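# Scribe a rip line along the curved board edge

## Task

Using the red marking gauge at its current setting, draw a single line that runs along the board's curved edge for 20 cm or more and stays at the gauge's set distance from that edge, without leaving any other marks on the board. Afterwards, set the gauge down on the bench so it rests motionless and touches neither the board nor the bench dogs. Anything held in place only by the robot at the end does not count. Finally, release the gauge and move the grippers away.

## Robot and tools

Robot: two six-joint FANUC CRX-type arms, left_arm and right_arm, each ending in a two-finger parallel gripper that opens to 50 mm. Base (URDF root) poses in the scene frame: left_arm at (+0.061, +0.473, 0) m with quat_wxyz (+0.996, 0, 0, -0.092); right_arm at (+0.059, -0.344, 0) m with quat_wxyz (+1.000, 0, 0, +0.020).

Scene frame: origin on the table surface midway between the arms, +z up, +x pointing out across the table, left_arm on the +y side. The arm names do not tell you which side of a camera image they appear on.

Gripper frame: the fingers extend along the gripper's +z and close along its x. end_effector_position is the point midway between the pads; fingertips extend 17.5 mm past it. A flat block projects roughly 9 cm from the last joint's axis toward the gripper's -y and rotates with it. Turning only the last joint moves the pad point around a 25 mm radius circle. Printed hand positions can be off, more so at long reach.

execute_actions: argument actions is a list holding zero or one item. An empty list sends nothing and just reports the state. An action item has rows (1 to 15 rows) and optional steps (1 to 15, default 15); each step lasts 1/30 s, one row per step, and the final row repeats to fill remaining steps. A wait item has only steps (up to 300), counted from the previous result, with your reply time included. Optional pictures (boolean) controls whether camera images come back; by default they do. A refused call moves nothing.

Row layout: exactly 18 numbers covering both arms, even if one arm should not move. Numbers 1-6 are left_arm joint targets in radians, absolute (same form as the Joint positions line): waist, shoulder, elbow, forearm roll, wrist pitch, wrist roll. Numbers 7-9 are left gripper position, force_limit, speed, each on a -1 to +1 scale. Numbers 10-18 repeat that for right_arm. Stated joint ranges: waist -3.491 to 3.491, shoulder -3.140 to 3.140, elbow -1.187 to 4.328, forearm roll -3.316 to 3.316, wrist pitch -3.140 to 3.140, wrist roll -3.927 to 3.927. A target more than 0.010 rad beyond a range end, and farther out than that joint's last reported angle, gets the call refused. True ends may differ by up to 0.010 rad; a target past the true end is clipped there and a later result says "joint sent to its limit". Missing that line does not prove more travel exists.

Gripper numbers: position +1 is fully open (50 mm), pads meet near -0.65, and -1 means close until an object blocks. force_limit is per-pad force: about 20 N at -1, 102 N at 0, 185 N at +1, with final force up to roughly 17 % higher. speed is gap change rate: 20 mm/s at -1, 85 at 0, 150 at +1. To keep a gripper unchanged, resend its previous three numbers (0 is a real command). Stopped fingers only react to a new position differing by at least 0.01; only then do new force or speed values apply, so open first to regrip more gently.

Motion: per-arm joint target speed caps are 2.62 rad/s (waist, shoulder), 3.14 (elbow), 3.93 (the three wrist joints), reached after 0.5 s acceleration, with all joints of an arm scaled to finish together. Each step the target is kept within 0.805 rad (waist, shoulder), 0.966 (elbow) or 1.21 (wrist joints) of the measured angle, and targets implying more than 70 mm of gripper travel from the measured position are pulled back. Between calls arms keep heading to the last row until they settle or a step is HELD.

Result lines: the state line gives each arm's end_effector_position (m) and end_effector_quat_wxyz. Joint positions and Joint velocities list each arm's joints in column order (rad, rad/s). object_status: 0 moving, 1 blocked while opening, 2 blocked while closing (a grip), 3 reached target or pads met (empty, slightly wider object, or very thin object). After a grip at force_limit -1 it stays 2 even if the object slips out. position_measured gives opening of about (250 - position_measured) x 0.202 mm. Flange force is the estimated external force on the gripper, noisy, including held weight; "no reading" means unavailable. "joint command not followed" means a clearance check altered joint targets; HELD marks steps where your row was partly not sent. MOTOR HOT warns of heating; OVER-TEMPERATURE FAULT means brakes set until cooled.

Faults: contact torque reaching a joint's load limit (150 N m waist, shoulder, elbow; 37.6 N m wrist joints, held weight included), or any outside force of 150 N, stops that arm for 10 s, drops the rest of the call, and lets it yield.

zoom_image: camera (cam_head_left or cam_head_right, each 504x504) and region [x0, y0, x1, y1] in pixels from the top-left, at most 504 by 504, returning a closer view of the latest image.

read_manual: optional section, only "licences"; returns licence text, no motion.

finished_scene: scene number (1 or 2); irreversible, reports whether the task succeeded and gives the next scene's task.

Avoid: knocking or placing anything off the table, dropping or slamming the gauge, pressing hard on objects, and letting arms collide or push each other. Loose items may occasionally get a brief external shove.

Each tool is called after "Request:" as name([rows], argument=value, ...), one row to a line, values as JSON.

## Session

Request:
execute_actions(actions=[])

Scene clock: 0.00 s of 4800.00 s.
left_arm: end_effector_position=(+0.1490, +0.1065, +0.1432) position_measured=3 object_status=3 end_effector_quat_wxyz=(+0.052, +0.397, +0.879, +0.258) | right_arm: end_effector_position=(+0.4010, -0.6678, +0.3061) position_measured=3 object_status=3 end_effector_quat_wxyz=(-0.118, -0.345, +0.816, +0.448)
Joint positions: left_arm=[-1.124  0.166 -0.071 -0.407 -1.681  2.057] | right_arm=[-0.698  0.755  0.965 -0.485 -2.681  2.696]
Joint velocities: left_arm=[ 0.001 -0.002  0.     0.     0.    -0.001] | right_arm=[-0.001 -0.001 -0.     0.     0.    -0.001]
Flange force (N, the push that the arm receives, along the gripper's own x y z axes): no reading

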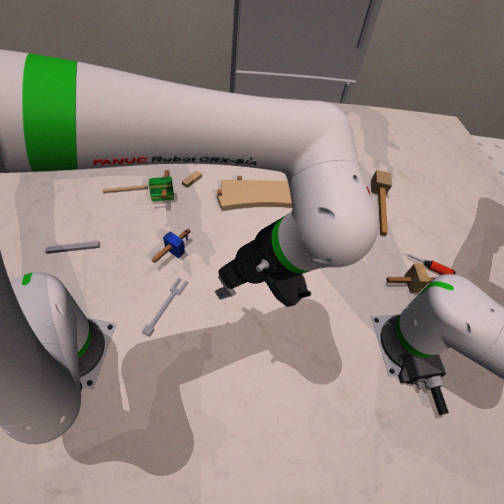

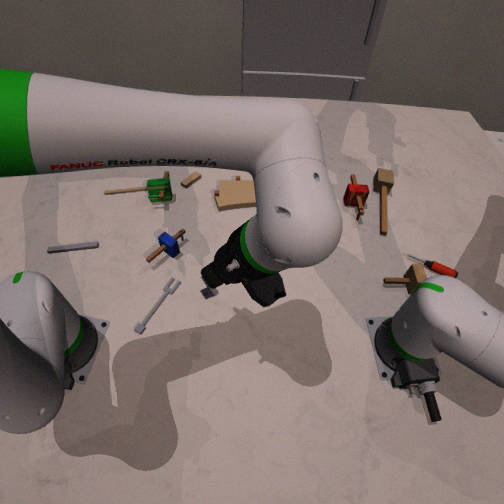

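Request:
execute_actions([
  {"rows":[[0.6,0,0.1,0,-1.67,2.057,1,0,0,-0.5,0.2,0.2,0,-1.5708,2.696,1,0,0]]},
], pictures=false)

Request:
execute_actions([
  {"steps":55},
])

Request:
zoom_image(camera="cam_head_left", region=[330,165,410,245])

Request:
zoom_image(camera="cam_head_left", region=[205,160,335,230])

Scene clock: 6.83 s of 4800.00 s.
left_arm: end_effector_position=(+0.2558, +0.1050, +0.2013) position_measured=3 object_status=3 end_effector_quat_wxyz=(-0.001, +0.209, +0.966, +0.155) | right_arm: end_effector_position=(+0.4582, -0.6805, +0.2554) position_measured=3 object_status=3 end_effector_quat_wxyz=(-0.037, -0.309, +0.940, +0.137)
Joint positions: left_arm=[-0.729  0.097  0.    -0.237 -1.677  2.057] | right_arm=[-0.555  0.355  0.414 -0.136 -1.881  2.696]
Joint velocities: left_arm=[ 0.971 -0.13   0.133  0.313  0.009 -0.   ] | right_arm=[ 0.377 -1.057 -1.456  0.917  2.097 -0.001]
Flange force (N, the push that the arm receives, along the gripper's own x y z axes): left_arm=[0.4 -3.3 -0.4] | right_arm=[-2.6 12.8 -3.2]
Steps of this call (steps 1 to 90: nothing new was sent; then 3.33 s passed at rest; steps 91 to 105: all 15 steps of this action). Readings (joint positions | what the end effector reports):
91: left_arm=[-1.123 0.166 -0.071 -0.407 -1.681 2.057] | right_arm=[-0.698 0.755 0.965 -0.485 -2.680 2.696] | left_arm position_measured=3 object_status=3 | right_arm position_measured=3 object_status=3
92: left_arm=[-1.119 0.166 -0.070 -0.404 -1.681 2.057] | right_arm=[-0.697 0.752 0.960 -0.482 -2.673 2.696] | left_arm position_measured=3 object_status=3 | right_arm position_measured=3 object_status=3
94: left_arm=[-1.092 0.160 -0.065 -0.391 -1.681 2.057] | right_arm=[-0.690 0.732 0.932 -0.464 -2.633 2.696] | left_arm position_measured=3 object_status=3 | right_arm position_measured=3 object_status=3
98: left_arm=[-0.971 0.136 -0.039 -0.331 -1.679 2.057] | right_arm=[-0.657 0.639 0.805 -0.383 -2.448 2.696] | left_arm position_measured=3 object_status=3 | right_arm position_measured=3 object_status=3
105: the state above

Scene clock: 8.67 s of 4800.00 s.
left_arm: end_effector_position=(+0.5248, +0.5117, +0.3099) position_measured=3 object_status=3 end_effector_quat_wxyz=(+0.000, -0.436, +0.900, -0.000) | right_arm: end_effector_position=(+0.4753, -0.7071, +0.2588) position_measured=3 object_status=3 end_effector_quat_wxyz=(-0.000, -0.326, +0.945, +0.000)
Joint positions: left_arm=[ 0.6   -0.     0.1   -0.    -1.67   2.057] | right_arm=[-0.5    0.2    0.2    0.    -1.571  2.696]
Joint velocities: left_arm=[ 0.002  0.    -0.001  0.    -0.    -0.002] | right_arm=[-0.001  0.    -0.001 -0.     0.001  0.   ]
Flange force (N, the push that the arm receives, along the gripper's own x y z axes): left_arm=[3.8 0.7 3.4] | right_arm=[1.3 -2.7 -2.8]
Steps of this call (steps 1 to 55: the robot went on to your last target). Readings (joint positions | what the end effector reports):
1: left_arm=[-0.696 0.093 0.004 -0.227 -1.676 2.057] | right_arm=[-0.543 0.321 0.368 -0.106 -1.814 2.696] | left_arm position_measured=3 object_status=3 | right_arm position_measured=3 object_status=3
2: left_arm=[-0.664 0.089 0.009 -0.217 -1.676 2.057] | right_arm=[-0.533 0.292 0.327 -0.080 -1.754 2.696] | left_arm position_measured=3 object_status=3 | right_arm position_measured=3 object_status=3
4: left_arm=[-0.600 0.081 0.016 -0.199 -1.676 2.057] | right_arm=[-0.516 0.245 0.262 -0.039 -1.660 2.696] | left_arm position_measured=3 object_status=3 | right_arm position_measured=3 object_status=3
8: left_arm=[-0.475 0.069 0.029 -0.168 -1.675 2.057] | right_arm=[-0.501 0.201 0.202 -0.001 -1.574 2.696] | left_arm position_measured=3 object_status=3 | right_arm position_measured=3 object_status=3
55: the state above

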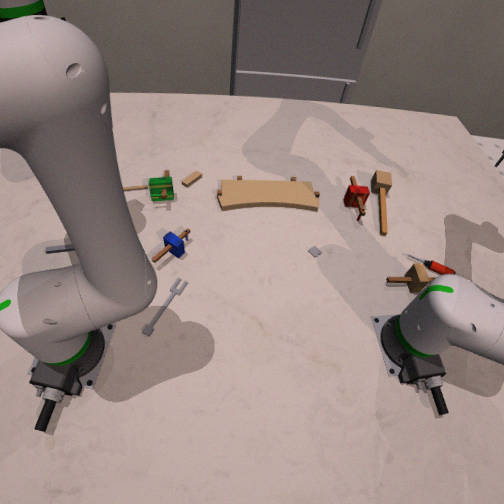

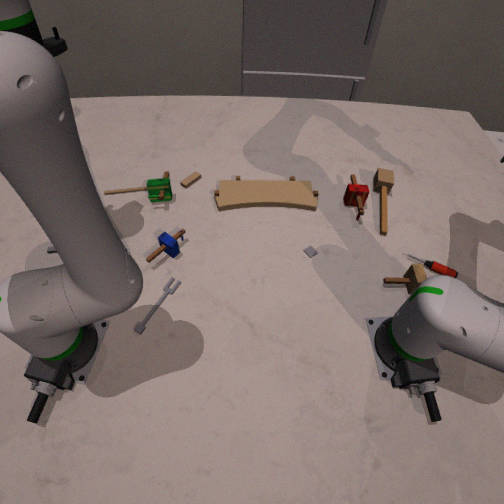

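Region (330, 165, 410, 245) of cam_head_left's 504x504 image, scaled by 6.300, with more detail than that image has.

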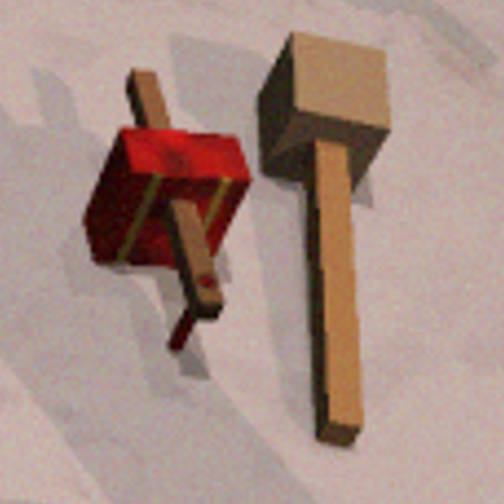

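Region (205, 160, 335, 230) of cam_head_left's 504x504 image, scaled by 3.877, with more detail than that image has; it fills the top 271 rows of this view, and the rest is white.

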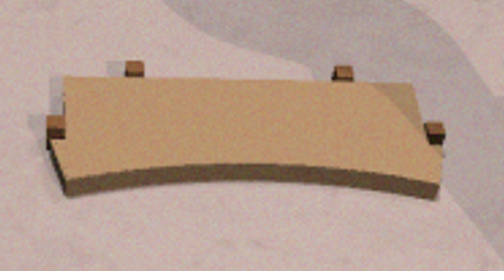

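Request:
execute_actions([
  {"rows":[[0.3,0.2,0.2,-1.5708,0.5,1.5708,1,0,0,0.394,0.1342,-0.2303,0,-1.2063,1.226,1,0,0]]},
], pictures=false)

Request:
execute_actions([
  {"steps":45},
])

Request:
zoom_image(camera="cam_head_left", region=[330,150,410,230])

Scene clock: 40.03 s of 4800.00 s.
left_arm: end_effector_position=(+0.6237, +0.6468, +0.2882) position_measured=3 object_status=3 end_effector_quat_wxyz=(+0.191, -0.287, +0.916, +0.205) | right_arm: end_effector_position=(+0.5427, -0.5748, +0.2071) position_measured=3 object_status=3 end_effector_quat_wxyz=(-0.000, -0.245, +0.970, -0.000)
Joint positions: left_arm=[ 0.509  0.061  0.131 -0.419 -1.251  1.909] | right_arm=[-0.202  0.178  0.053  0.    -1.446  2.228]
Joint velocities: left_arm=[-0.187  0.125  0.062 -1.017  1.021 -0.302] | right_arm=[ 0.706 -0.051 -0.335 -0.     0.281 -1.177]
Flange force (N, the push that the arm receives, along the gripper's own x y z axes): left_arm=[1.1 -0.8 0.7] | right_arm=[-2.9 -6.3 -1.9]
Steps of this call (steps 1 to 30: the robot went on to your last target; steps 31 to 90: nothing new was sent; then 27.87 s passed at rest; steps 91 to 105: all 15 steps of this action). Readings (joint positions | what the end effector reports):
91: left_arm=[0.600 0.000 0.100 -0.000 -1.669 2.057] | right_arm=[-0.499 0.200 0.200 0.000 -1.571 2.695] | left_arm position_measured=3 object_status=3 | right_arm position_measured=3 object_status=3
92: left_arm=[0.599 0.001 0.101 -0.007 -1.662 2.054] | right_arm=[-0.495 0.199 0.197 0.000 -1.568 2.688] | left_arm position_measured=3 object_status=3 | right_arm position_measured=3 object_status=3
94: left_arm=[0.589 0.007 0.104 -0.048 -1.622 2.038] | right_arm=[-0.468 0.197 0.183 0.000 -1.556 2.648] | left_arm position_measured=3 object_status=3 | right_arm position_measured=3 object_status=3
98: left_arm=[0.556 0.029 0.115 -0.182 -1.487 1.986] | right_arm=[-0.369 0.190 0.132 0.000 -1.514 2.500] | left_arm position_measured=3 object_status=3 | right_arm position_measured=3 object_status=3
105: the state above

Scene clock: 41.53 s of 4800.00 s.
left_arm: end_effector_position=(+0.8759, +0.4168, +0.4348) position_measured=3 object_status=3 end_effector_quat_wxyz=(+0.586, +0.575, +0.407, +0.400) | right_arm: end_effector_position=(+0.5306, -0.2947, +0.1100) position_measured=3 object_status=3 end_effector_quat_wxyz=(-0.000, -0.044, +0.999, +0.000)
Joint positions: left_arm=[ 0.303  0.198  0.199 -1.556  0.475  1.575] | right_arm=[ 0.394  0.134 -0.23  -0.    -1.206  1.226]
Joint velocities: left_arm=[-0.052  0.036  0.018 -0.292  0.497 -0.085] | right_arm=[ 0.     0.     0.    -0.001  0.     0.001]
Flange force (N, the push that the arm receives, along the gripper's own x y z axes): left_arm=[-1.2 -0.6 0.0] | right_arm=[-2.7 -2.0 -2.3]
Steps of this call (steps 1 to 45: the robot went on to your last target). Readings (joint positions | what the end effector reports):
1: left_arm=[0.502 0.065 0.133 -0.453 -1.216 1.898] | right_arm=[-0.178 0.176 0.042 0.000 -1.437 2.188] | left_arm position_measured=3 object_status=3 | right_arm position_measured=3 object_status=3
2: left_arm=[0.496 0.069 0.135 -0.488 -1.180 1.888] | right_arm=[-0.154 0.174 0.030 0.000 -1.427 2.148] | left_arm position_measured=3 object_status=3 | right_arm position_measured=3 object_status=3
4: left_arm=[0.484 0.077 0.139 -0.555 -1.108 1.869] | right_arm=[-0.106 0.171 0.007 0.000 -1.408 2.067] | left_arm position_measured=3 object_status=3 | right_arm position_measured=3 object_status=3
8: left_arm=[0.461 0.093 0.146 -0.682 -0.956 1.831] | right_arm=[-0.010 0.164 -0.038 0.000 -1.369 1.905] | left_arm position_measured=3 object_status=3 | right_arm position_measured=3 object_status=3
45: the state above

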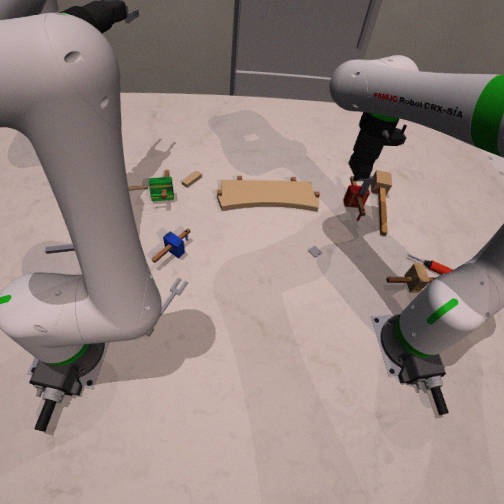

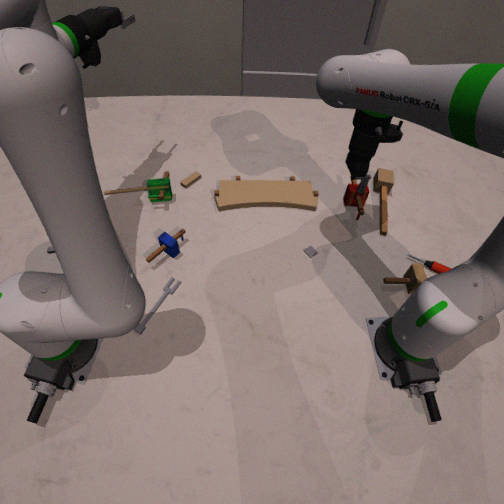

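Region (330, 150, 410, 230) of cam_head_left's 504x504 image, scaled by 6.300, with more detail than that image has.

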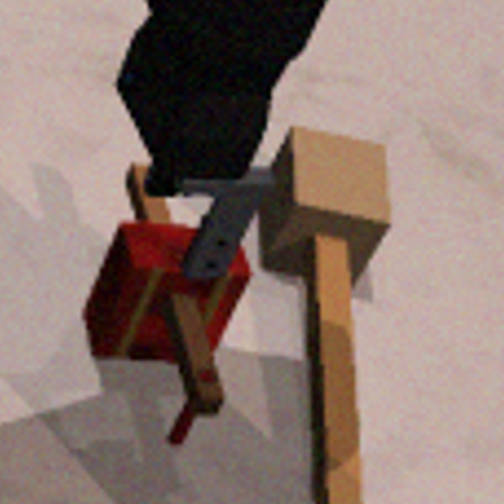

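Request:
execute_actions([
  {"rows":[[0.3,0.2,0.2,-1.5708,1.68,1.5708,1,0,0,0.363,0.1858,-0.2204,0,-1.1646,1.257,1,0,0]],"steps":10},
], pictures=false)

Request:
execute_actions([
  {"rows":[[0.3,0.2,0.2,-1.5708,1.68,1.5708,1,0,0,0.363,0.207,-0.246,0,-1.1178,1.257,1,0,0]],"steps":12},
])

Request:
zoom_image(camera="cam_head_left", region=[330,150,410,230])

Scene clock: 55.30 s of 4800.00 s.
left_arm: end_effector_position=(+0.8272, +0.3300, +0.4318) position_measured=3 object_status=3 end_effector_quat_wxyz=(+0.636, +0.636, +0.310, +0.310) | right_arm: end_effector_position=(+0.5455, -0.3036, +0.0903) position_measured=3 object_status=3 end_effector_quat_wxyz=(+0.000, -0.045, +0.999, +0.000)
Joint positions: left_arm=[ 0.3    0.2    0.2   -1.571  0.78   1.571] | right_arm=[ 0.363  0.185 -0.22  -0.    -1.165  1.257]
Joint velocities: left_arm=[ 0.002 -0.001 -0.    -0.     1.133 -0.001] | right_arm=[-0.005  0.009  0.001  0.     0.007  0.007]
Flange force (N, the push that the arm receives, along the gripper's own x y z axes): left_arm=[-1.7 -1.0 -1.2] | right_arm=[-4.0 -0.3 -2.7]
Steps of this call (steps 1 to 30: the robot went on to your last target; steps 31 to 90: nothing new was sent; then 10.43 s passed at rest; steps 91 to 100: all 10 steps of this action). Readings (joint positions | what the end effector reports):
91: left_arm=[0.300 0.200 0.200 -1.571 0.501 1.571] | right_arm=[0.394 0.135 -0.230 -0.000 -1.206 1.226] | left_arm position_measured=3 object_status=3 | right_arm position_measured=3 object_status=3
92: left_arm=[0.300 0.200 0.200 -1.571 0.508 1.571] | right_arm=[0.392 0.139 -0.229 -0.000 -1.202 1.228] | left_arm position_measured=3 object_status=3 | right_arm position_measured=3 object_status=3
94: left_arm=[0.300 0.200 0.200 -1.571 0.548 1.571] | right_arm=[0.378 0.162 -0.225 -0.000 -1.183 1.243] | left_arm position_measured=3 object_status=3 | right_arm position_measured=3 object_status=3
98: left_arm=[0.300 0.200 0.200 -1.571 0.703 1.571] | right_arm=[0.364 0.184 -0.221 -0.000 -1.166 1.256] | left_arm position_measured=3 object_status=3 | right_arm position_measured=3 object_status=3
100: the state above

Scene clock: 55.70 s of 4800.00 s.
left_arm: end_effector_position=(+0.7100, +0.2361, +0.4318) position_measured=3 object_status=3 end_effector_quat_wxyz=(+0.690, +0.690, +0.156, +0.156) | right_arm: end_effector_position=(+0.5458, -0.3037, +0.0701) position_measured=3 object_status=3 end_effector_quat_wxyz=(+0.000, -0.044, +0.999, +0.000)
Joint positions: left_arm=[ 0.3    0.2    0.2   -1.571  1.242  1.571] | right_arm=[ 0.363  0.207 -0.246 -0.    -1.118  1.257]
Joint velocities: left_arm=[-0.001  0.001  0.     0.001  1.13  -0.001] | right_arm=[ 0.     0.001 -0.001  0.001  0.002  0.   ]
Flange force (N, the push that the arm receives, along the gripper's own x y z axes): left_arm=[-2.9 -1.1 -1.1] | right_arm=[-3.7 -1.6 0.5]
Steps of this call (steps 1 to 12: all 12 steps of this action). Readings (joint positions | what the end effector reports):
1: left_arm=[0.300 0.200 0.200 -1.571 0.819 1.571] | right_arm=[0.363 0.186 -0.221 -0.000 -1.164 1.257] | left_arm position_measured=3 object_status=3 | right_arm position_measured=3 object_status=3
2: left_arm=[0.300 0.200 0.200 -1.571 0.857 1.571] | right_arm=[0.363 0.189 -0.225 -0.000 -1.156 1.257] | left_arm position_measured=3 object_status=3 | right_arm position_measured=3 object_status=3
4: left_arm=[0.300 0.200 0.200 -1.571 0.934 1.571] | right_arm=[0.363 0.200 -0.238 -0.000 -1.133 1.257] | left_arm position_measured=3 object_status=3 | right_arm position_measured=3 object_status=3
8: left_arm=[0.300 0.200 0.200 -1.571 1.088 1.571] | right_arm=[0.363 0.206 -0.245 -0.000 -1.119 1.257] | left_arm position_measured=3 object_status=3 | right_arm position_measured=3 object_status=3
12: the state above

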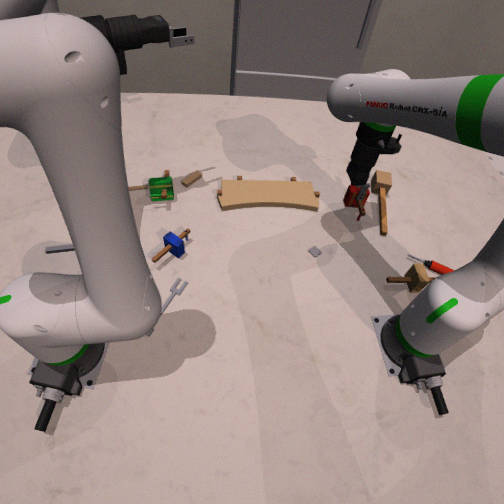

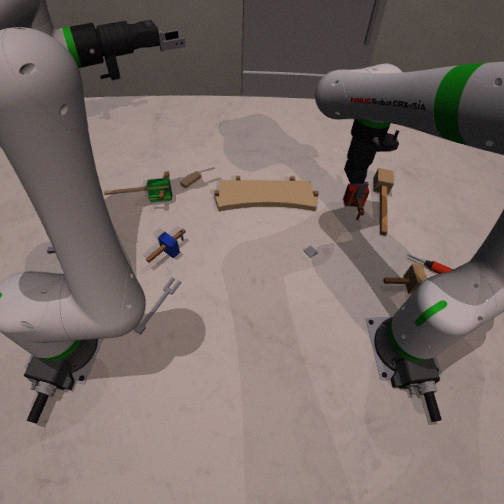

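Region (330, 150, 410, 230) of cam_head_left's 504x504 image, scaled by 6.300, with more detail than that image has.

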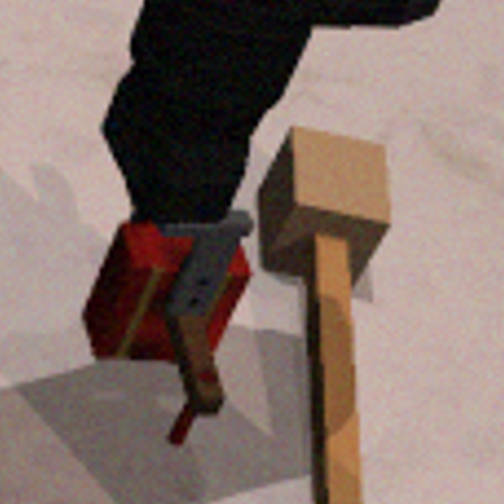

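Request:
execute_actions([
  {"rows":[[0.3,0.2,0.2,-1.5708,1.68,1.5708,1,0,0,0.363,0.2157,-0.2562,0,-1.0989,1.257,1,0,0]],"steps":10},
], pictures=false)

Request:
execute_actions([
  {"rows":[[0.3,0.2,0.2,-1.5708,1.68,1.5708,1,0,0,0.363,0.2157,-0.2562,0,-1.0989,1.257,-1,0,-0.4]]},
], pictures=false)

Request:
execute_actions([
  {"steps":6},
], pictures=false)

Request:
execute_actions([
  {"rows":[[0.3,0.2,0.2,-1.5708,1.68,1.5708,1,0,0,0.363,0.1,0.1,0,-1.5708,1.257,-1,0,-0.4]]},
], pictures=false)

Request:
execute_actions([
  {"rows":[[0.3,0.2,0.2,-1.5708,1.68,1.5708,1,0,0,0.06,0.2,0.2,-1.5708,-1.4708,1.5708,-1,0,-0.4]]},
], pictures=false)

Request:
execute_actions([
  {"steps":40},
], pictures=false)

Request:
execute_actions([
  {"rows":[[0.1643,0.2,0.2,-1.5708,1.5508,1.5708,1,0,0,0.06,0.2,0.2,-1.5708,-1.4708,1.5708,-1,0,-0.4]]},
])

Request:
zoom_image(camera="cam_head_left", region=[170,20,320,140])

Scene clock: 88.87 s of 4800.00 s.
left_arm: end_effector_position=(+0.5712, +0.2043, +0.4318) position_measured=3 object_status=3 end_effector_quat_wxyz=(+0.707, +0.707, +0.002, +0.002) | right_arm: end_effector_position=(+0.5469, -0.3039, +0.0697) position_measured=3 object_status=3 end_effector_quat_wxyz=(+0.002, -0.045, +0.999, -0.000)
Joint positions: left_arm=[ 0.3    0.2    0.2   -1.571  1.68   1.571] | right_arm=[ 0.363  0.208 -0.247  0.002 -1.113  1.257]
Joint velocities: left_arm=[ 0.     0.    -0.001 -0.     0.    -0.001] | right_arm=[0.    0.    0.    0.001 0.001 0.001]
Flange force (N, the push that the arm receives, along the gripper's own x y z axes): left_arm=[-1.7 -0.2 0.2] | right_arm=[1.1 -5.8 -30.5]
FORCE FAULT: contact force on the right arm reached its limit, and that arm stopped for 10 seconds. The contact can be on any part of that arm, not only on its tool. That arm's remaining commands of this call were not run. That arm holds still and accepts commands again. Move the arm away from the contact; if what it grips holds it there, let go first. Pushing or pulling that hard again can fault the arm again.
The stop of the right arm began at step 93 of this call (marked STOPPED below). From that step on that arm followed nothing that you had sent. 8 of its steps, steps kept back included, did not run and will not run. Nothing is kept back now, and the robot has no last target.
Steps of this call (steps 1 to 30: the robot went on to your last target; steps 31 to 90: nothing new was sent; then 20.07 s passed at rest; steps 91 to 100: all 10 steps of this action; steps 101 to 393: the stop continued). Readings (joint positions | what the end effector reports):
91: left_arm=[0.300 0.200 0.200 -1.571 1.680 1.571] | right_arm=[0.363 0.207 -0.246 0.000 -1.117 1.257] | left_arm position_measured=3 object_status=3 | right_arm position_measured=3 object_status=3
92: left_arm=[0.300 0.200 0.200 -1.571 1.680 1.571] | right_arm=[0.363 0.209 -0.248 0.001 -1.113 1.257] | left_arm position_measured=3 object_status=3 | right_arm position_measured=3 object_status=3
93: left_arm=[0.300 0.200 0.200 -1.571 1.680 1.571] | right_arm=[0.363 0.208 -0.247 0.002 -1.113 1.257] | left_arm position_measured=3 object_status=3 | right_arm position_measured=3 object_status=3 STOPPED (the right arm)
94: left_arm=[0.300 0.200 0.200 -1.571 1.680 1.571] | right_arm=[0.363 0.208 -0.247 0.002 -1.113 1.257] | left_arm position_measured=3 object_status=3 | right_arm position_measured=3 object_status=3
98: left_arm=[0.300 0.200 0.200 -1.571 1.680 1.571] | right_arm=[0.363 0.208 -0.247 0.002 -1.113 1.257] | left_arm position_measured=3 object_status=3 | right_arm position_measured=3 object_status=3
393: the state above

Scene clock: 88.90 s of 4800.00 s.
left_arm: end_effector_position=(+0.5712, +0.2043, +0.4318) position_measured=3 object_status=3 end_effector_quat_wxyz=(+0.707, +0.707, +0.002, +0.002) | right_arm: end_effector_position=(+0.5469, -0.3039, +0.0697) position_measured=3 object_status=3 end_effector_quat_wxyz=(+0.002, -0.045, +0.999, -0.000)
Joint positions: left_arm=[ 0.3    0.2    0.2   -1.571  1.68   1.571] | right_arm=[ 0.363  0.208 -0.247  0.002 -1.113  1.257]
Joint velocities: left_arm=[-0.001 -0.001  0.    -0.001 -0.     0.001] | right_arm=[ 0.     0.    -0.    -0.    -0.001  0.001]
Flange force (N, the push that the arm receives, along the gripper's own x y z axes): left_arm=[-2.1 -0.3 0.4] | right_arm=[2.2 -5.7 -30.8]
A stop began in an earlier call of the same reply, so what this call sent did not run. Send another action.
Steps of this call (step 1: nothing new was sent). Readings (joint positions | what the end effector reports):
1: the state above

Scene clock: 88.93 s of 4800.00 s.
left_arm: end_effector_position=(+0.5712, +0.2043, +0.4318) position_measured=3 object_status=3 end_effector_quat_wxyz=(+0.707, +0.707, +0.002, +0.002) | right_arm: end_effector_position=(+0.5469, -0.3039, +0.0697) position_measured=3 object_status=3 end_effector_quat_wxyz=(+0.002, -0.045, +0.999, -0.000)
Joint positions: left_arm=[ 0.3    0.2    0.2   -1.571  1.68   1.571] | right_arm=[ 0.363  0.208 -0.247  0.002 -1.113  1.257]
Joint velocities: left_arm=[ 0.002  0.001 -0.     0.001  0.    -0.001] | right_arm=[ 0.    -0.    -0.    -0.    -0.002 -0.   ]
Flange force (N, the push that the arm receives, along the gripper's own x y z axes): left_arm=[-2.9 -0.2 1.6] | right_arm=[2.0 -5.9 -30.4]
A stop began in an earlier call of the same reply, so what this call sent did not run. Send another action.
Steps of this call (step 1: nothing new was sent). Readings (joint positions | what the end effector reports):
1: the state above

Scene clock: 88.97 s of 4800.00 s.
left_arm: end_effector_position=(+0.5712, +0.2043, +0.4318) position_measured=3 object_status=3 end_effector_quat_wxyz=(+0.707, +0.707, +0.002, +0.002) | right_arm: end_effector_position=(+0.5469, -0.3039, +0.0697) position_measured=3 object_status=3 end_effector_quat_wxyz=(+0.002, -0.045, +0.999, -0.000)
Joint positions: left_arm=[ 0.3    0.2    0.2   -1.571  1.68   1.571] | right_arm=[ 0.363  0.208 -0.247  0.002 -1.113  1.257]
Joint velocities: left_arm=[-0.001 -0.002  0.     0.001  0.    -0.002] | right_arm=[-0.    -0.    -0.    -0.    -0.001 -0.001]
Flange force (N, the push that the arm receives, along the gripper's own x y z axes): left_arm=[-4.9 -0.6 2.1] | right_arm=[1.0 -5.6 -30.8]
A stop began in an earlier call of the same reply, so what this call sent did not run. Send another action.
Steps of this call (step 1: nothing new was sent). Readings (joint positions | what the end effector reports):
1: the state above

Scene clock: 89.00 s of 4800.00 s.
left_arm: end_effector_position=(+0.5712, +0.2043, +0.4318) position_measured=3 object_status=3 end_effector_quat_wxyz=(+0.707, +0.707, +0.002, +0.002) | right_arm: end_effector_position=(+0.5469, -0.3039, +0.0697) position_measured=3 object_status=3 end_effector_quat_wxyz=(+0.002, -0.045, +0.999, -0.000)
Joint positions: left_arm=[ 0.3    0.2    0.2   -1.571  1.68   1.571] | right_arm=[ 0.363  0.208 -0.247  0.002 -1.113  1.257]
Joint velocities: left_arm=[-0.001  0.     0.     0.     0.    -0.002] | right_arm=[ 0.     0.    -0.001 -0.    -0.001  0.001]
Flange force (N, the push that the arm receives, along the gripper's own x y z axes): left_arm=[0.2 0.5 1.1] | right_arm=[2.5 -6.1 -31.0]
A stop began in an earlier call of the same reply, so what this call sent did not run. Send another action.
Steps of this call (step 1: nothing new was sent). Readings (joint positions | what the end effector reports):
1: the state above

Scene clock: 89.03 s of 4800.00 s.
left_arm: end_effector_position=(+0.5712, +0.2043, +0.4318) position_measured=3 object_status=3 end_effector_quat_wxyz=(+0.707, +0.707, +0.002, +0.002) | right_arm: end_effector_position=(+0.5469, -0.3039, +0.0697) position_measured=3 object_status=3 end_effector_quat_wxyz=(+0.002, -0.045, +0.999, -0.000)
Joint positions: left_arm=[ 0.3    0.2    0.2   -1.571  1.68   1.571] | right_arm=[ 0.363  0.208 -0.247  0.002 -1.113  1.257]
Joint velocities: left_arm=[-0.    -0.001  0.     0.001 -0.    -0.002] | right_arm=[ 0.    -0.     0.    -0.     0.002  0.001]
Flange force (N, the push that the arm receives, along the gripper's own x y z axes): left_arm=[-2.1 -0.3 0.3] | right_arm=[0.7 -5.7 -30.6]
A stop began in an earlier call of the same reply, so what this call sent did not run. Send another action.
Steps of this call (step 1: nothing new was sent). Readings (joint positions | what the end effector reports):
1: the state above

Scene clock: 89.07 s of 4800.00 s.
left_arm: end_effector_position=(+0.5712, +0.2043, +0.4318) position_measured=3 object_status=3 end_effector_quat_wxyz=(+0.707, +0.707, +0.002, +0.002) | right_arm: end_effector_position=(+0.5469, -0.3039, +0.0697) position_measured=3 object_status=3 end_effector_quat_wxyz=(+0.002, -0.045, +0.999, -0.000)
Joint positions: left_arm=[ 0.3    0.2    0.2   -1.571  1.68   1.571] | right_arm=[ 0.363  0.208 -0.247  0.002 -1.113  1.257]
Joint velocities: left_arm=[-0.     0.001 -0.     0.001  0.     0.001] | right_arm=[-0.    -0.    -0.     0.001 -0.001 -0.001]
Flange force (N, the push that the arm receives, along the gripper's own x y z axes): left_arm=[-2.1 0.5 -0.6] | right_arm=[2.2 -6.9 -30.5]
A stop began in an earlier call of the same reply, so what this call sent did not run. Send another action.
Steps of this call (step 1: nothing new was sent). Readings (joint positions | what the end effector reports):
1: the state above

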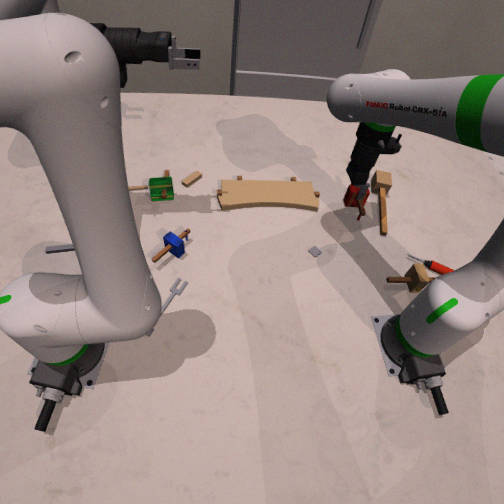

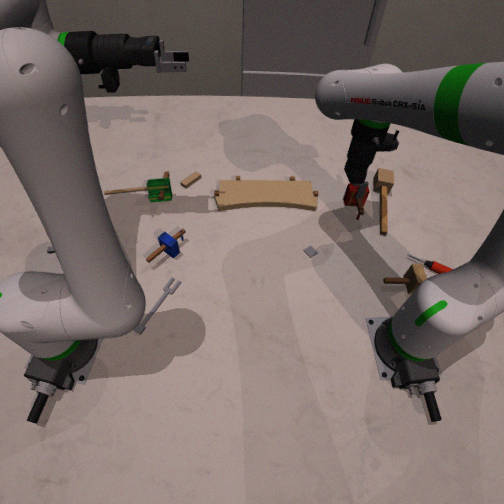

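Region (170, 20, 320, 140) of cam_head_left's 504x504 image, scaled by 3.360, with more detail than that image has; it fills the top 403 rows of this view, and the rest is white.

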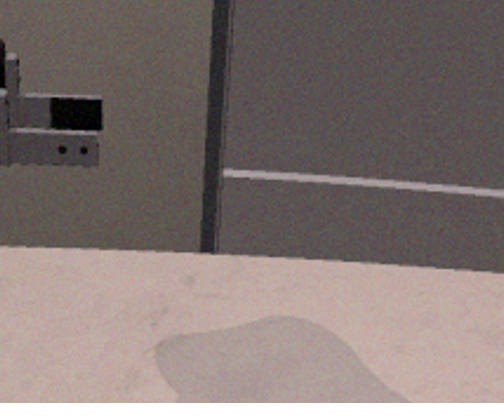

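Request:
execute_actions([
  {"rows":[[0.3,0.2,0.2,-1.5708,1.68,1.5708,1,0,0,0.363,0.2038,-0.2422,0,-1.1248,1.257,1,0,0]],"steps":10},
], pictures=false)

Request:
execute_actions([
  {"rows":[[0.3,0.2,0.2,-1.5708,1.68,1.5708,1,0,0,0.363,0.2038,-0.2422,0,-1.1248,1.257,-1,0,-0.4]]},
], pictures=false)

Request:
execute_actions([
  {"steps":8},
])

Request:
zoom_image(camera="cam_head_left", region=[330,150,410,230])

Scene clock: 101.87 s of 4800.00 s.
left_arm: end_effector_position=(+0.5712, +0.2043, +0.4318) position_measured=3 object_status=3 end_effector_quat_wxyz=(+0.707, +0.707, +0.002, +0.002) | right_arm: end_effector_position=(+0.5458, -0.3037, +0.0730) position_measured=3 object_status=3 end_effector_quat_wxyz=(+0.000, -0.044, +0.999, -0.000)
Joint positions: left_arm=[ 0.3    0.2    0.2   -1.571  1.68   1.571] | right_arm=[ 0.363  0.204 -0.242  0.    -1.125  1.257]
Joint velocities: left_arm=[ 0.    -0.001  0.001 -0.     0.     0.003] | right_arm=[ 0.    -0.001  0.001 -0.    -0.003  0.   ]
Flange force (N, the push that the arm receives, along the gripper's own x y z axes): left_arm=[-2.7 0.2 -0.2] | right_arm=[-5.1 -1.9 -0.8]
Steps of this call (steps 1 to 90: nothing new was sent; then 9.47 s passed at rest; steps 91 to 100: all 10 steps of this action). Readings (joint positions | what the end effector reports):
91: left_arm=[0.300 0.200 0.200 -1.571 1.680 1.571] | right_arm=[0.363 0.207 -0.247 0.002 -1.114 1.257] | left_arm position_measured=3 object_status=3 | right_arm position_measured=3 object_status=3
92: left_arm=[0.300 0.200 0.200 -1.571 1.680 1.571] | right_arm=[0.363 0.207 -0.246 0.002 -1.117 1.257] | left_arm position_measured=3 object_status=3 | right_arm position_measured=3 object_status=3
94: left_arm=[0.300 0.200 0.200 -1.571 1.680 1.571] | right_arm=[0.363 0.205 -0.243 0.001 -1.122 1.257] | left_arm position_measured=3 object_status=3 | right_arm position_measured=3 object_status=3
98: left_arm=[0.300 0.200 0.200 -1.571 1.680 1.571] | right_arm=[0.363 0.204 -0.242 0.000 -1.124 1.257] | left_arm position_measured=3 object_status=3 | right_arm position_measured=3 object_status=3
100: the state above

Scene clock: 102.37 s of 4800.00 s.
left_arm: end_effector_position=(+0.5712, +0.2043, +0.4318) position_measured=3 object_status=3 end_effector_quat_wxyz=(+0.707, +0.707, +0.002, +0.002) | right_arm: end_effector_position=(+0.5458, -0.3037, +0.0730) position_measured=83 object_status=2 end_effector_quat_wxyz=(+0.000, -0.044, +0.999, +0.000)
Joint positions: left_arm=[ 0.3    0.2    0.2   -1.571  1.68   1.571] | right_arm=[ 0.363  0.204 -0.242 -0.    -1.125  1.257]
Joint velocities: left_arm=[-0.001  0.    -0.001 -0.001  0.     0.001] | right_arm=[-0.    -0.    -0.001 -0.001  0.001 -0.001]
Flange force (N, the push that the arm receives, along the gripper's own x y z axes): left_arm=[-5.2 -0.1 -0.2] | right_arm=[-3.9 -1.4 -2.6]
Steps of this call (steps 1 to 15: all 15 steps of this action). Readings (joint positions | what the end effector reports):
1: left_arm=[0.300 0.200 0.200 -1.571 1.680 1.571] | right_arm=[0.363 0.204 -0.242 0.000 -1.125 1.257] | left_arm position_measured=3 object_status=3 | right_arm position_measured=11 object_status=0
2: left_arm=[0.300 0.200 0.200 -1.571 1.680 1.571] | right_arm=[0.363 0.204 -0.242 0.000 -1.125 1.257] | left_arm position_measured=3 object_status=3 | right_arm position_measured=20 object_status=0
4: left_arm=[0.300 0.200 0.200 -1.571 1.680 1.571] | right_arm=[0.363 0.204 -0.242 0.000 -1.125 1.257] | left_arm position_measured=3 object_status=3 | right_arm position_measured=40 object_status=0
8: left_arm=[0.300 0.200 0.200 -1.571 1.680 1.571] | right_arm=[0.363 0.204 -0.242 -0.000 -1.125 1.257] | left_arm position_measured=3 object_status=3 | right_arm position_measured=79 object_status=0
15: the state above

Scene clock: 102.63 s of 4800.00 s.
left_arm: end_effector_position=(+0.5712, +0.2043, +0.4318) position_measured=3 object_status=3 end_effector_quat_wxyz=(+0.707, +0.707, +0.002, +0.002) | right_arm: end_effector_position=(+0.5458, -0.3037, +0.0730) position_measured=83 object_status=2 end_effector_quat_wxyz=(+0.000, -0.044, +0.999, +0.000)
Joint positions: left_arm=[ 0.3    0.2    0.2   -1.571  1.68   1.571] | right_arm=[ 0.363  0.204 -0.242 -0.    -1.125  1.257]
Joint velocities: left_arm=[ 0.001 -0.001  0.    -0.     0.    -0.001] | right_arm=[ 0.    -0.    -0.    -0.     0.     0.001]
Flange force (N, the push that the arm receives, along the gripper's own x y z axes): left_arm=[-4.1 -0.9 -0.1] | right_arm=[-3.7 -2.3 -3.3]
Steps of this call (steps 1 to 8: the robot went on to your last target). Readings (joint positions | what the end effector reports):
1: left_arm=[0.300 0.200 0.200 -1.571 1.680 1.571] | right_arm=[0.363 0.204 -0.242 -0.000 -1.125 1.257] | left_arm position_measured=3 object_status=3 | right_arm position_measured=83 object_status=2
2: left_arm=[0.300 0.200 0.200 -1.571 1.680 1.571] | right_arm=[0.363 0.204 -0.242 -0.000 -1.125 1.257] | left_arm position_measured=3 object_status=3 | right_arm position_measured=83 object_status=2
4: left_arm=[0.300 0.200 0.200 -1.571 1.680 1.571] | right_arm=[0.363 0.204 -0.242 -0.000 -1.125 1.257] | left_arm position_measured=3 object_status=3 | right_arm position_measured=83 object_status=2
8: the state above

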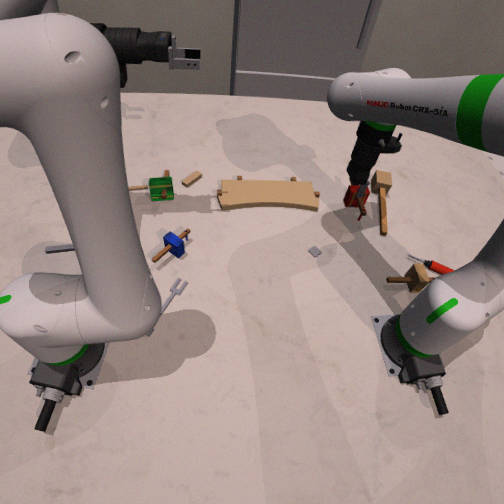

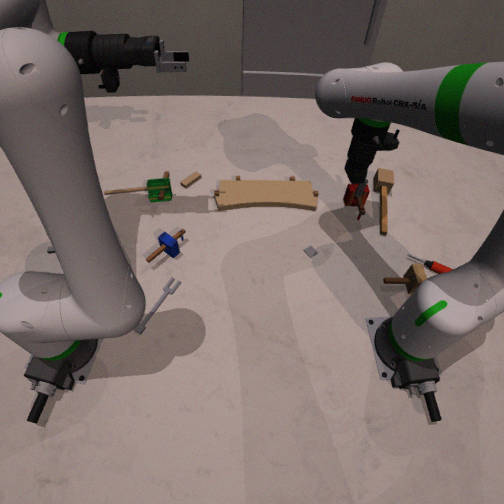

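Region (330, 150, 410, 230) of cam_head_left's 504x504 image, scaled by 6.300, with more detail than that image has.

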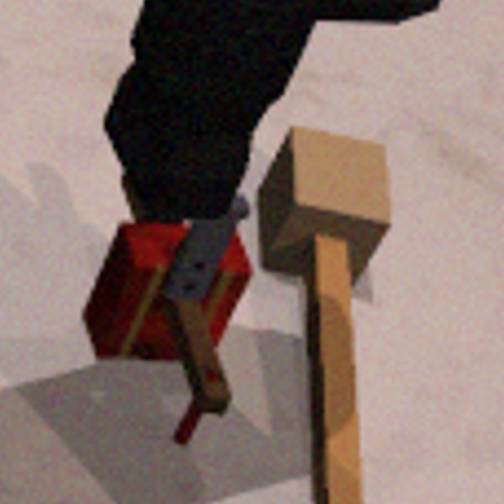

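Request:
execute_actions([
  {"rows":[[0.3,0.2,0.2,-1.5708,1.68,1.5708,1,0,0,0.363,0.1,0.1,0,-1.5708,1.257,-1,0,-0.4]]},
], pictures=false)

Request:
execute_actions([
  {"rows":[[0.3,0.2,0.2,-1.5708,1.68,1.5708,1,0,0,0.06,0.2,0.2,-1.5708,-1.4708,1.5708,-1,0,-0.4]]},
], pictures=false)

Request:
execute_actions([
  {"steps":40},
], pictures=false)

Request:
execute_actions([
  {"rows":[[0.1843,0.2,0.2,-1.5708,1.5708,1.5708,1,0,0,0.06,0.2,0.2,-1.5708,-1.4708,1.5708,-1,0,-0.4]]},
])

Request:
zoom_image(camera="cam_head_left", region=[170,10,320,130])

Request:
zoom_image(camera="cam_head_right", region=[160,10,310,130])

Scene clock: 116.20 s of 4800.00 s.
left_arm: end_effector_position=(+0.5712, +0.2043, +0.4318) position_measured=3 object_status=3 end_effector_quat_wxyz=(+0.707, +0.707, +0.002, +0.002) | right_arm: end_effector_position=(+0.5499, -0.3019, +0.2413) position_measured=83 object_status=2 end_effector_quat_wxyz=(+0.000, -0.044, +0.999, +0.000)
Joint positions: left_arm=[ 0.3    0.2    0.2   -1.571  1.68   1.571] | right_arm=[ 0.363  0.112  0.059 -0.    -1.517  1.257]
Joint velocities: left_arm=[-0.001 -0.002 -0.    -0.     0.     0.002] | right_arm=[ 0.    -0.166  0.54  -0.001 -0.699 -0.001]
Flange force (N, the push that the arm receives, along the gripper's own x y z axes): left_arm=[-2.2 -0.8 -0.1] | right_arm=[-0.1 -2.7 -13.6]
Steps of this call (steps 1 to 15: the robot went on to your last target; steps 16 to 90: nothing new was sent; then 10.07 s passed at rest; steps 91 to 105: all 15 steps of this action). Readings (joint positions | what the end effector reports):
91: left_arm=[0.300 0.200 0.200 -1.571 1.680 1.571] | right_arm=[0.363 0.204 -0.242 -0.000 -1.125 1.257] | left_arm position_measured=3 object_status=3 | right_arm position_measured=83 object_status=2
92: left_arm=[0.300 0.200 0.200 -1.571 1.680 1.571] | right_arm=[0.363 0.202 -0.237 -0.000 -1.133 1.257] | left_arm position_measured=3 object_status=3 | right_arm position_measured=83 object_status=2
94: left_arm=[0.300 0.200 0.200 -1.571 1.680 1.571] | right_arm=[0.363 0.193 -0.205 -0.000 -1.173 1.257] | left_arm position_measured=3 object_status=3 | right_arm position_measured=83 object_status=2
98: left_arm=[0.300 0.200 0.200 -1.571 1.680 1.571] | right_arm=[0.363 0.162 -0.104 -0.000 -1.305 1.257] | left_arm position_measured=3 object_status=3 | right_arm position_measured=83 object_status=2
105: the state above

Scene clock: 116.70 s of 4800.00 s.
left_arm: end_effector_position=(+0.5712, +0.2043, +0.4318) position_measured=3 object_status=3 end_effector_quat_wxyz=(+0.707, +0.707, +0.002, +0.002) | right_arm: end_effector_position=(+0.5243, -0.1724, +0.2258) position_measured=83 object_status=2 end_effector_quat_wxyz=(-0.045, -0.038, +0.964, +0.259)
Joint positions: left_arm=[ 0.3    0.2    0.2   -1.571  1.68   1.571] | right_arm=[ 0.247  0.141  0.132 -0.532 -1.525  1.378]
Joint velocities: left_arm=[-0.001  0.001  0.001  0.001 -0.     0.   ] | right_arm=[-0.23   0.073  0.084 -1.269  0.067  0.235]
Flange force (N, the push that the arm receives, along the gripper's own x y z axes): left_arm=[-4.0 -0.5 1.1] | right_arm=[-5.6 -1.5 -3.1]
Steps of this call (steps 1 to 15: all 15 steps of this action). Readings (joint positions | what the end effector reports):
1: left_arm=[0.300 0.200 0.200 -1.571 1.680 1.571] | right_arm=[0.363 0.108 0.075 -0.000 -1.538 1.257] | left_arm position_measured=3 object_status=3 | right_arm position_measured=83 object_status=2
2: left_arm=[0.300 0.200 0.200 -1.571 1.680 1.571] | right_arm=[0.361 0.106 0.086 -0.007 -1.551 1.259] | left_arm position_measured=3 object_status=3 | right_arm position_measured=83 object_status=2
4: left_arm=[0.300 0.200 0.200 -1.571 1.680 1.571] | right_arm=[0.350 0.109 0.095 -0.047 -1.556 1.271] | left_arm position_measured=3 object_status=3 | right_arm position_measured=83 object_status=2
8: left_arm=[0.300 0.200 0.200 -1.571 1.680 1.571] | right_arm=[0.308 0.122 0.109 -0.219 -1.543 1.315] | left_arm position_measured=3 object_status=3 | right_arm position_measured=83 object_status=2
15: the state above

Scene clock: 118.03 s of 4800.00 s.
left_arm: end_effector_position=(+0.5712, +0.2043, +0.4318) position_measured=3 object_status=3 end_effector_quat_wxyz=(+0.707, +0.707, +0.002, +0.002) | right_arm: end_effector_position=(+0.5684, +0.0351, +0.4318) position_measured=83 object_status=2 end_effector_quat_wxyz=(+0.000, +0.000, +0.707, +0.707)
Joint positions: left_arm=[ 0.3    0.2    0.2   -1.571  1.68   1.571] | right_arm=[ 0.06   0.2    0.2   -1.571 -1.471  1.571]
Joint velocities: left_arm=[-0.001 -0.    -0.     0.    -0.    -0.   ] | right_arm=[-0.     0.    -0.     0.    -0.001 -0.   ]
Flange force (N, the push that the arm receives, along the gripper's own x y z axes): left_arm=[-4.1 -1.7 0.8] | right_arm=[-2.7 0.6 -0.6]
Steps of this call (steps 1 to 40: the robot went on to your last target). Readings (joint positions | what the end effector reports):
1: left_arm=[0.300 0.200 0.200 -1.571 1.680 1.571] | right_arm=[0.239 0.143 0.134 -0.575 -1.523 1.386] | left_arm position_measured=3 object_status=3 | right_arm position_measured=83 object_status=2
2: left_arm=[0.300 0.200 0.200 -1.571 1.680 1.571] | right_arm=[0.231 0.146 0.137 -0.618 -1.521 1.394] | left_arm position_measured=3 object_status=3 | right_arm position_measured=83 object_status=2
4: left_arm=[0.300 0.200 0.200 -1.571 1.680 1.571] | right_arm=[0.216 0.151 0.143 -0.704 -1.516 1.410] | left_arm position_measured=3 object_status=3 | right_arm position_measured=83 object_status=2
8: left_arm=[0.300 0.200 0.200 -1.571 1.680 1.571] | right_arm=[0.186 0.160 0.154 -0.873 -1.507 1.441] | left_arm position_measured=3 object_status=3 | right_arm position_measured=83 object_status=2
40: the state above

Scene clock: 118.53 s of 4800.00 s.
left_arm: end_effector_position=(+0.5725, +0.1453, +0.4319) position_measured=3 object_status=3 end_effector_quat_wxyz=(+0.707, +0.707, +0.000, +0.000) | right_arm: end_effector_position=(+0.5684, +0.0351, +0.4318) position_measured=83 object_status=2 end_effector_quat_wxyz=(+0.000, +0.000, +0.707, +0.707)
Joint positions: left_arm=[ 0.185  0.2    0.2   -1.571  1.571  1.571] | right_arm=[ 0.06   0.2    0.2   -1.571 -1.471  1.571]
Joint velocities: left_arm=[-0.003  0.001  0.    -0.    -0.002 -0.001] | right_arm=[-0.    -0.     0.    -0.    -0.001 -0.   ]
Flange force (N, the push that the arm receives, along the gripper's own x y z axes): left_arm=[-3.5 -0.6 -3.3] | right_arm=[-1.3 0.9 -0.5]
Steps of this call (steps 1 to 15: all 15 steps of this action). Readings (joint positions | what the end effector reports):
1: left_arm=[0.300 0.200 0.200 -1.571 1.680 1.571] | right_arm=[0.060 0.200 0.200 -1.571 -1.471 1.571] | left_arm position_measured=3 object_status=3 | right_arm position_measured=83 object_status=2
2: left_arm=[0.295 0.200 0.200 -1.571 1.675 1.571] | right_arm=[0.060 0.200 0.200 -1.571 -1.471 1.571] | left_arm position_measured=3 object_status=3 | right_arm position_measured=83 object_status=2
4: left_arm=[0.269 0.200 0.200 -1.571 1.650 1.571] | right_arm=[0.060 0.200 0.200 -1.571 -1.471 1.571] | left_arm position_measured=3 object_status=3 | right_arm position_measured=83 object_status=2
8: left_arm=[0.196 0.200 0.200 -1.571 1.582 1.571] | right_arm=[0.060 0.200 0.200 -1.571 -1.471 1.571] | left_arm position_measured=3 object_status=3 | right_arm position_measured=83 object_status=2
15: the state above

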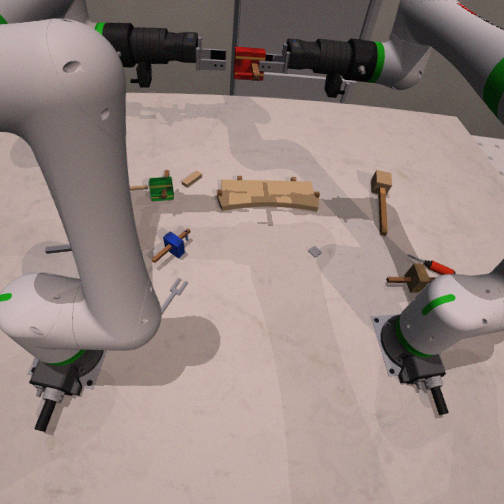

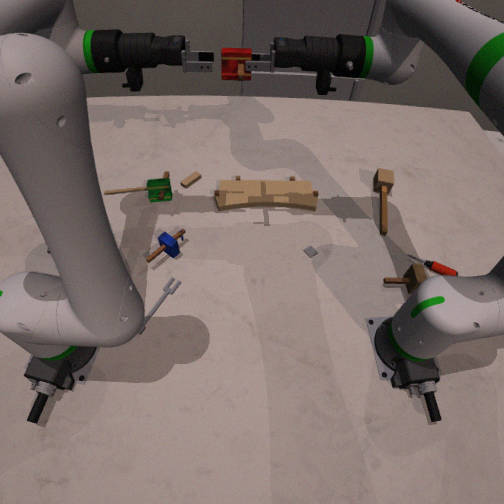

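Region (170, 10, 320, 130) of cam_head_left's 504x504 image, scaled by 3.360, with more detail than that image has; it fills the top 403 rows of this view, and the rest is white.

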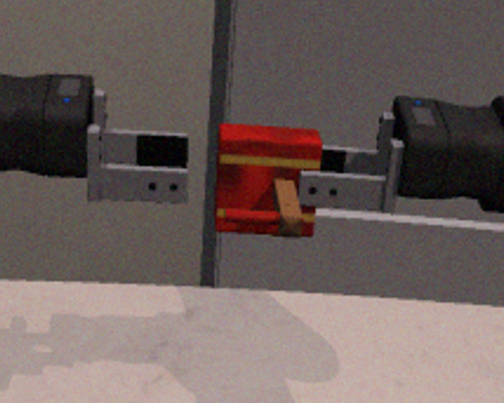

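Region (160, 10, 310, 130) of cam_head_right's 504x504 image, scaled by 3.360, with more detail than that image has; it fills the top 403 rows of this view, and the rest is white.

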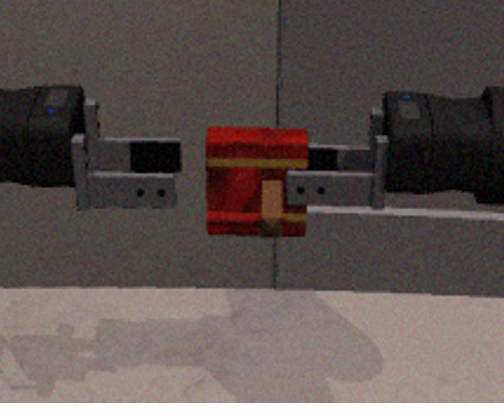

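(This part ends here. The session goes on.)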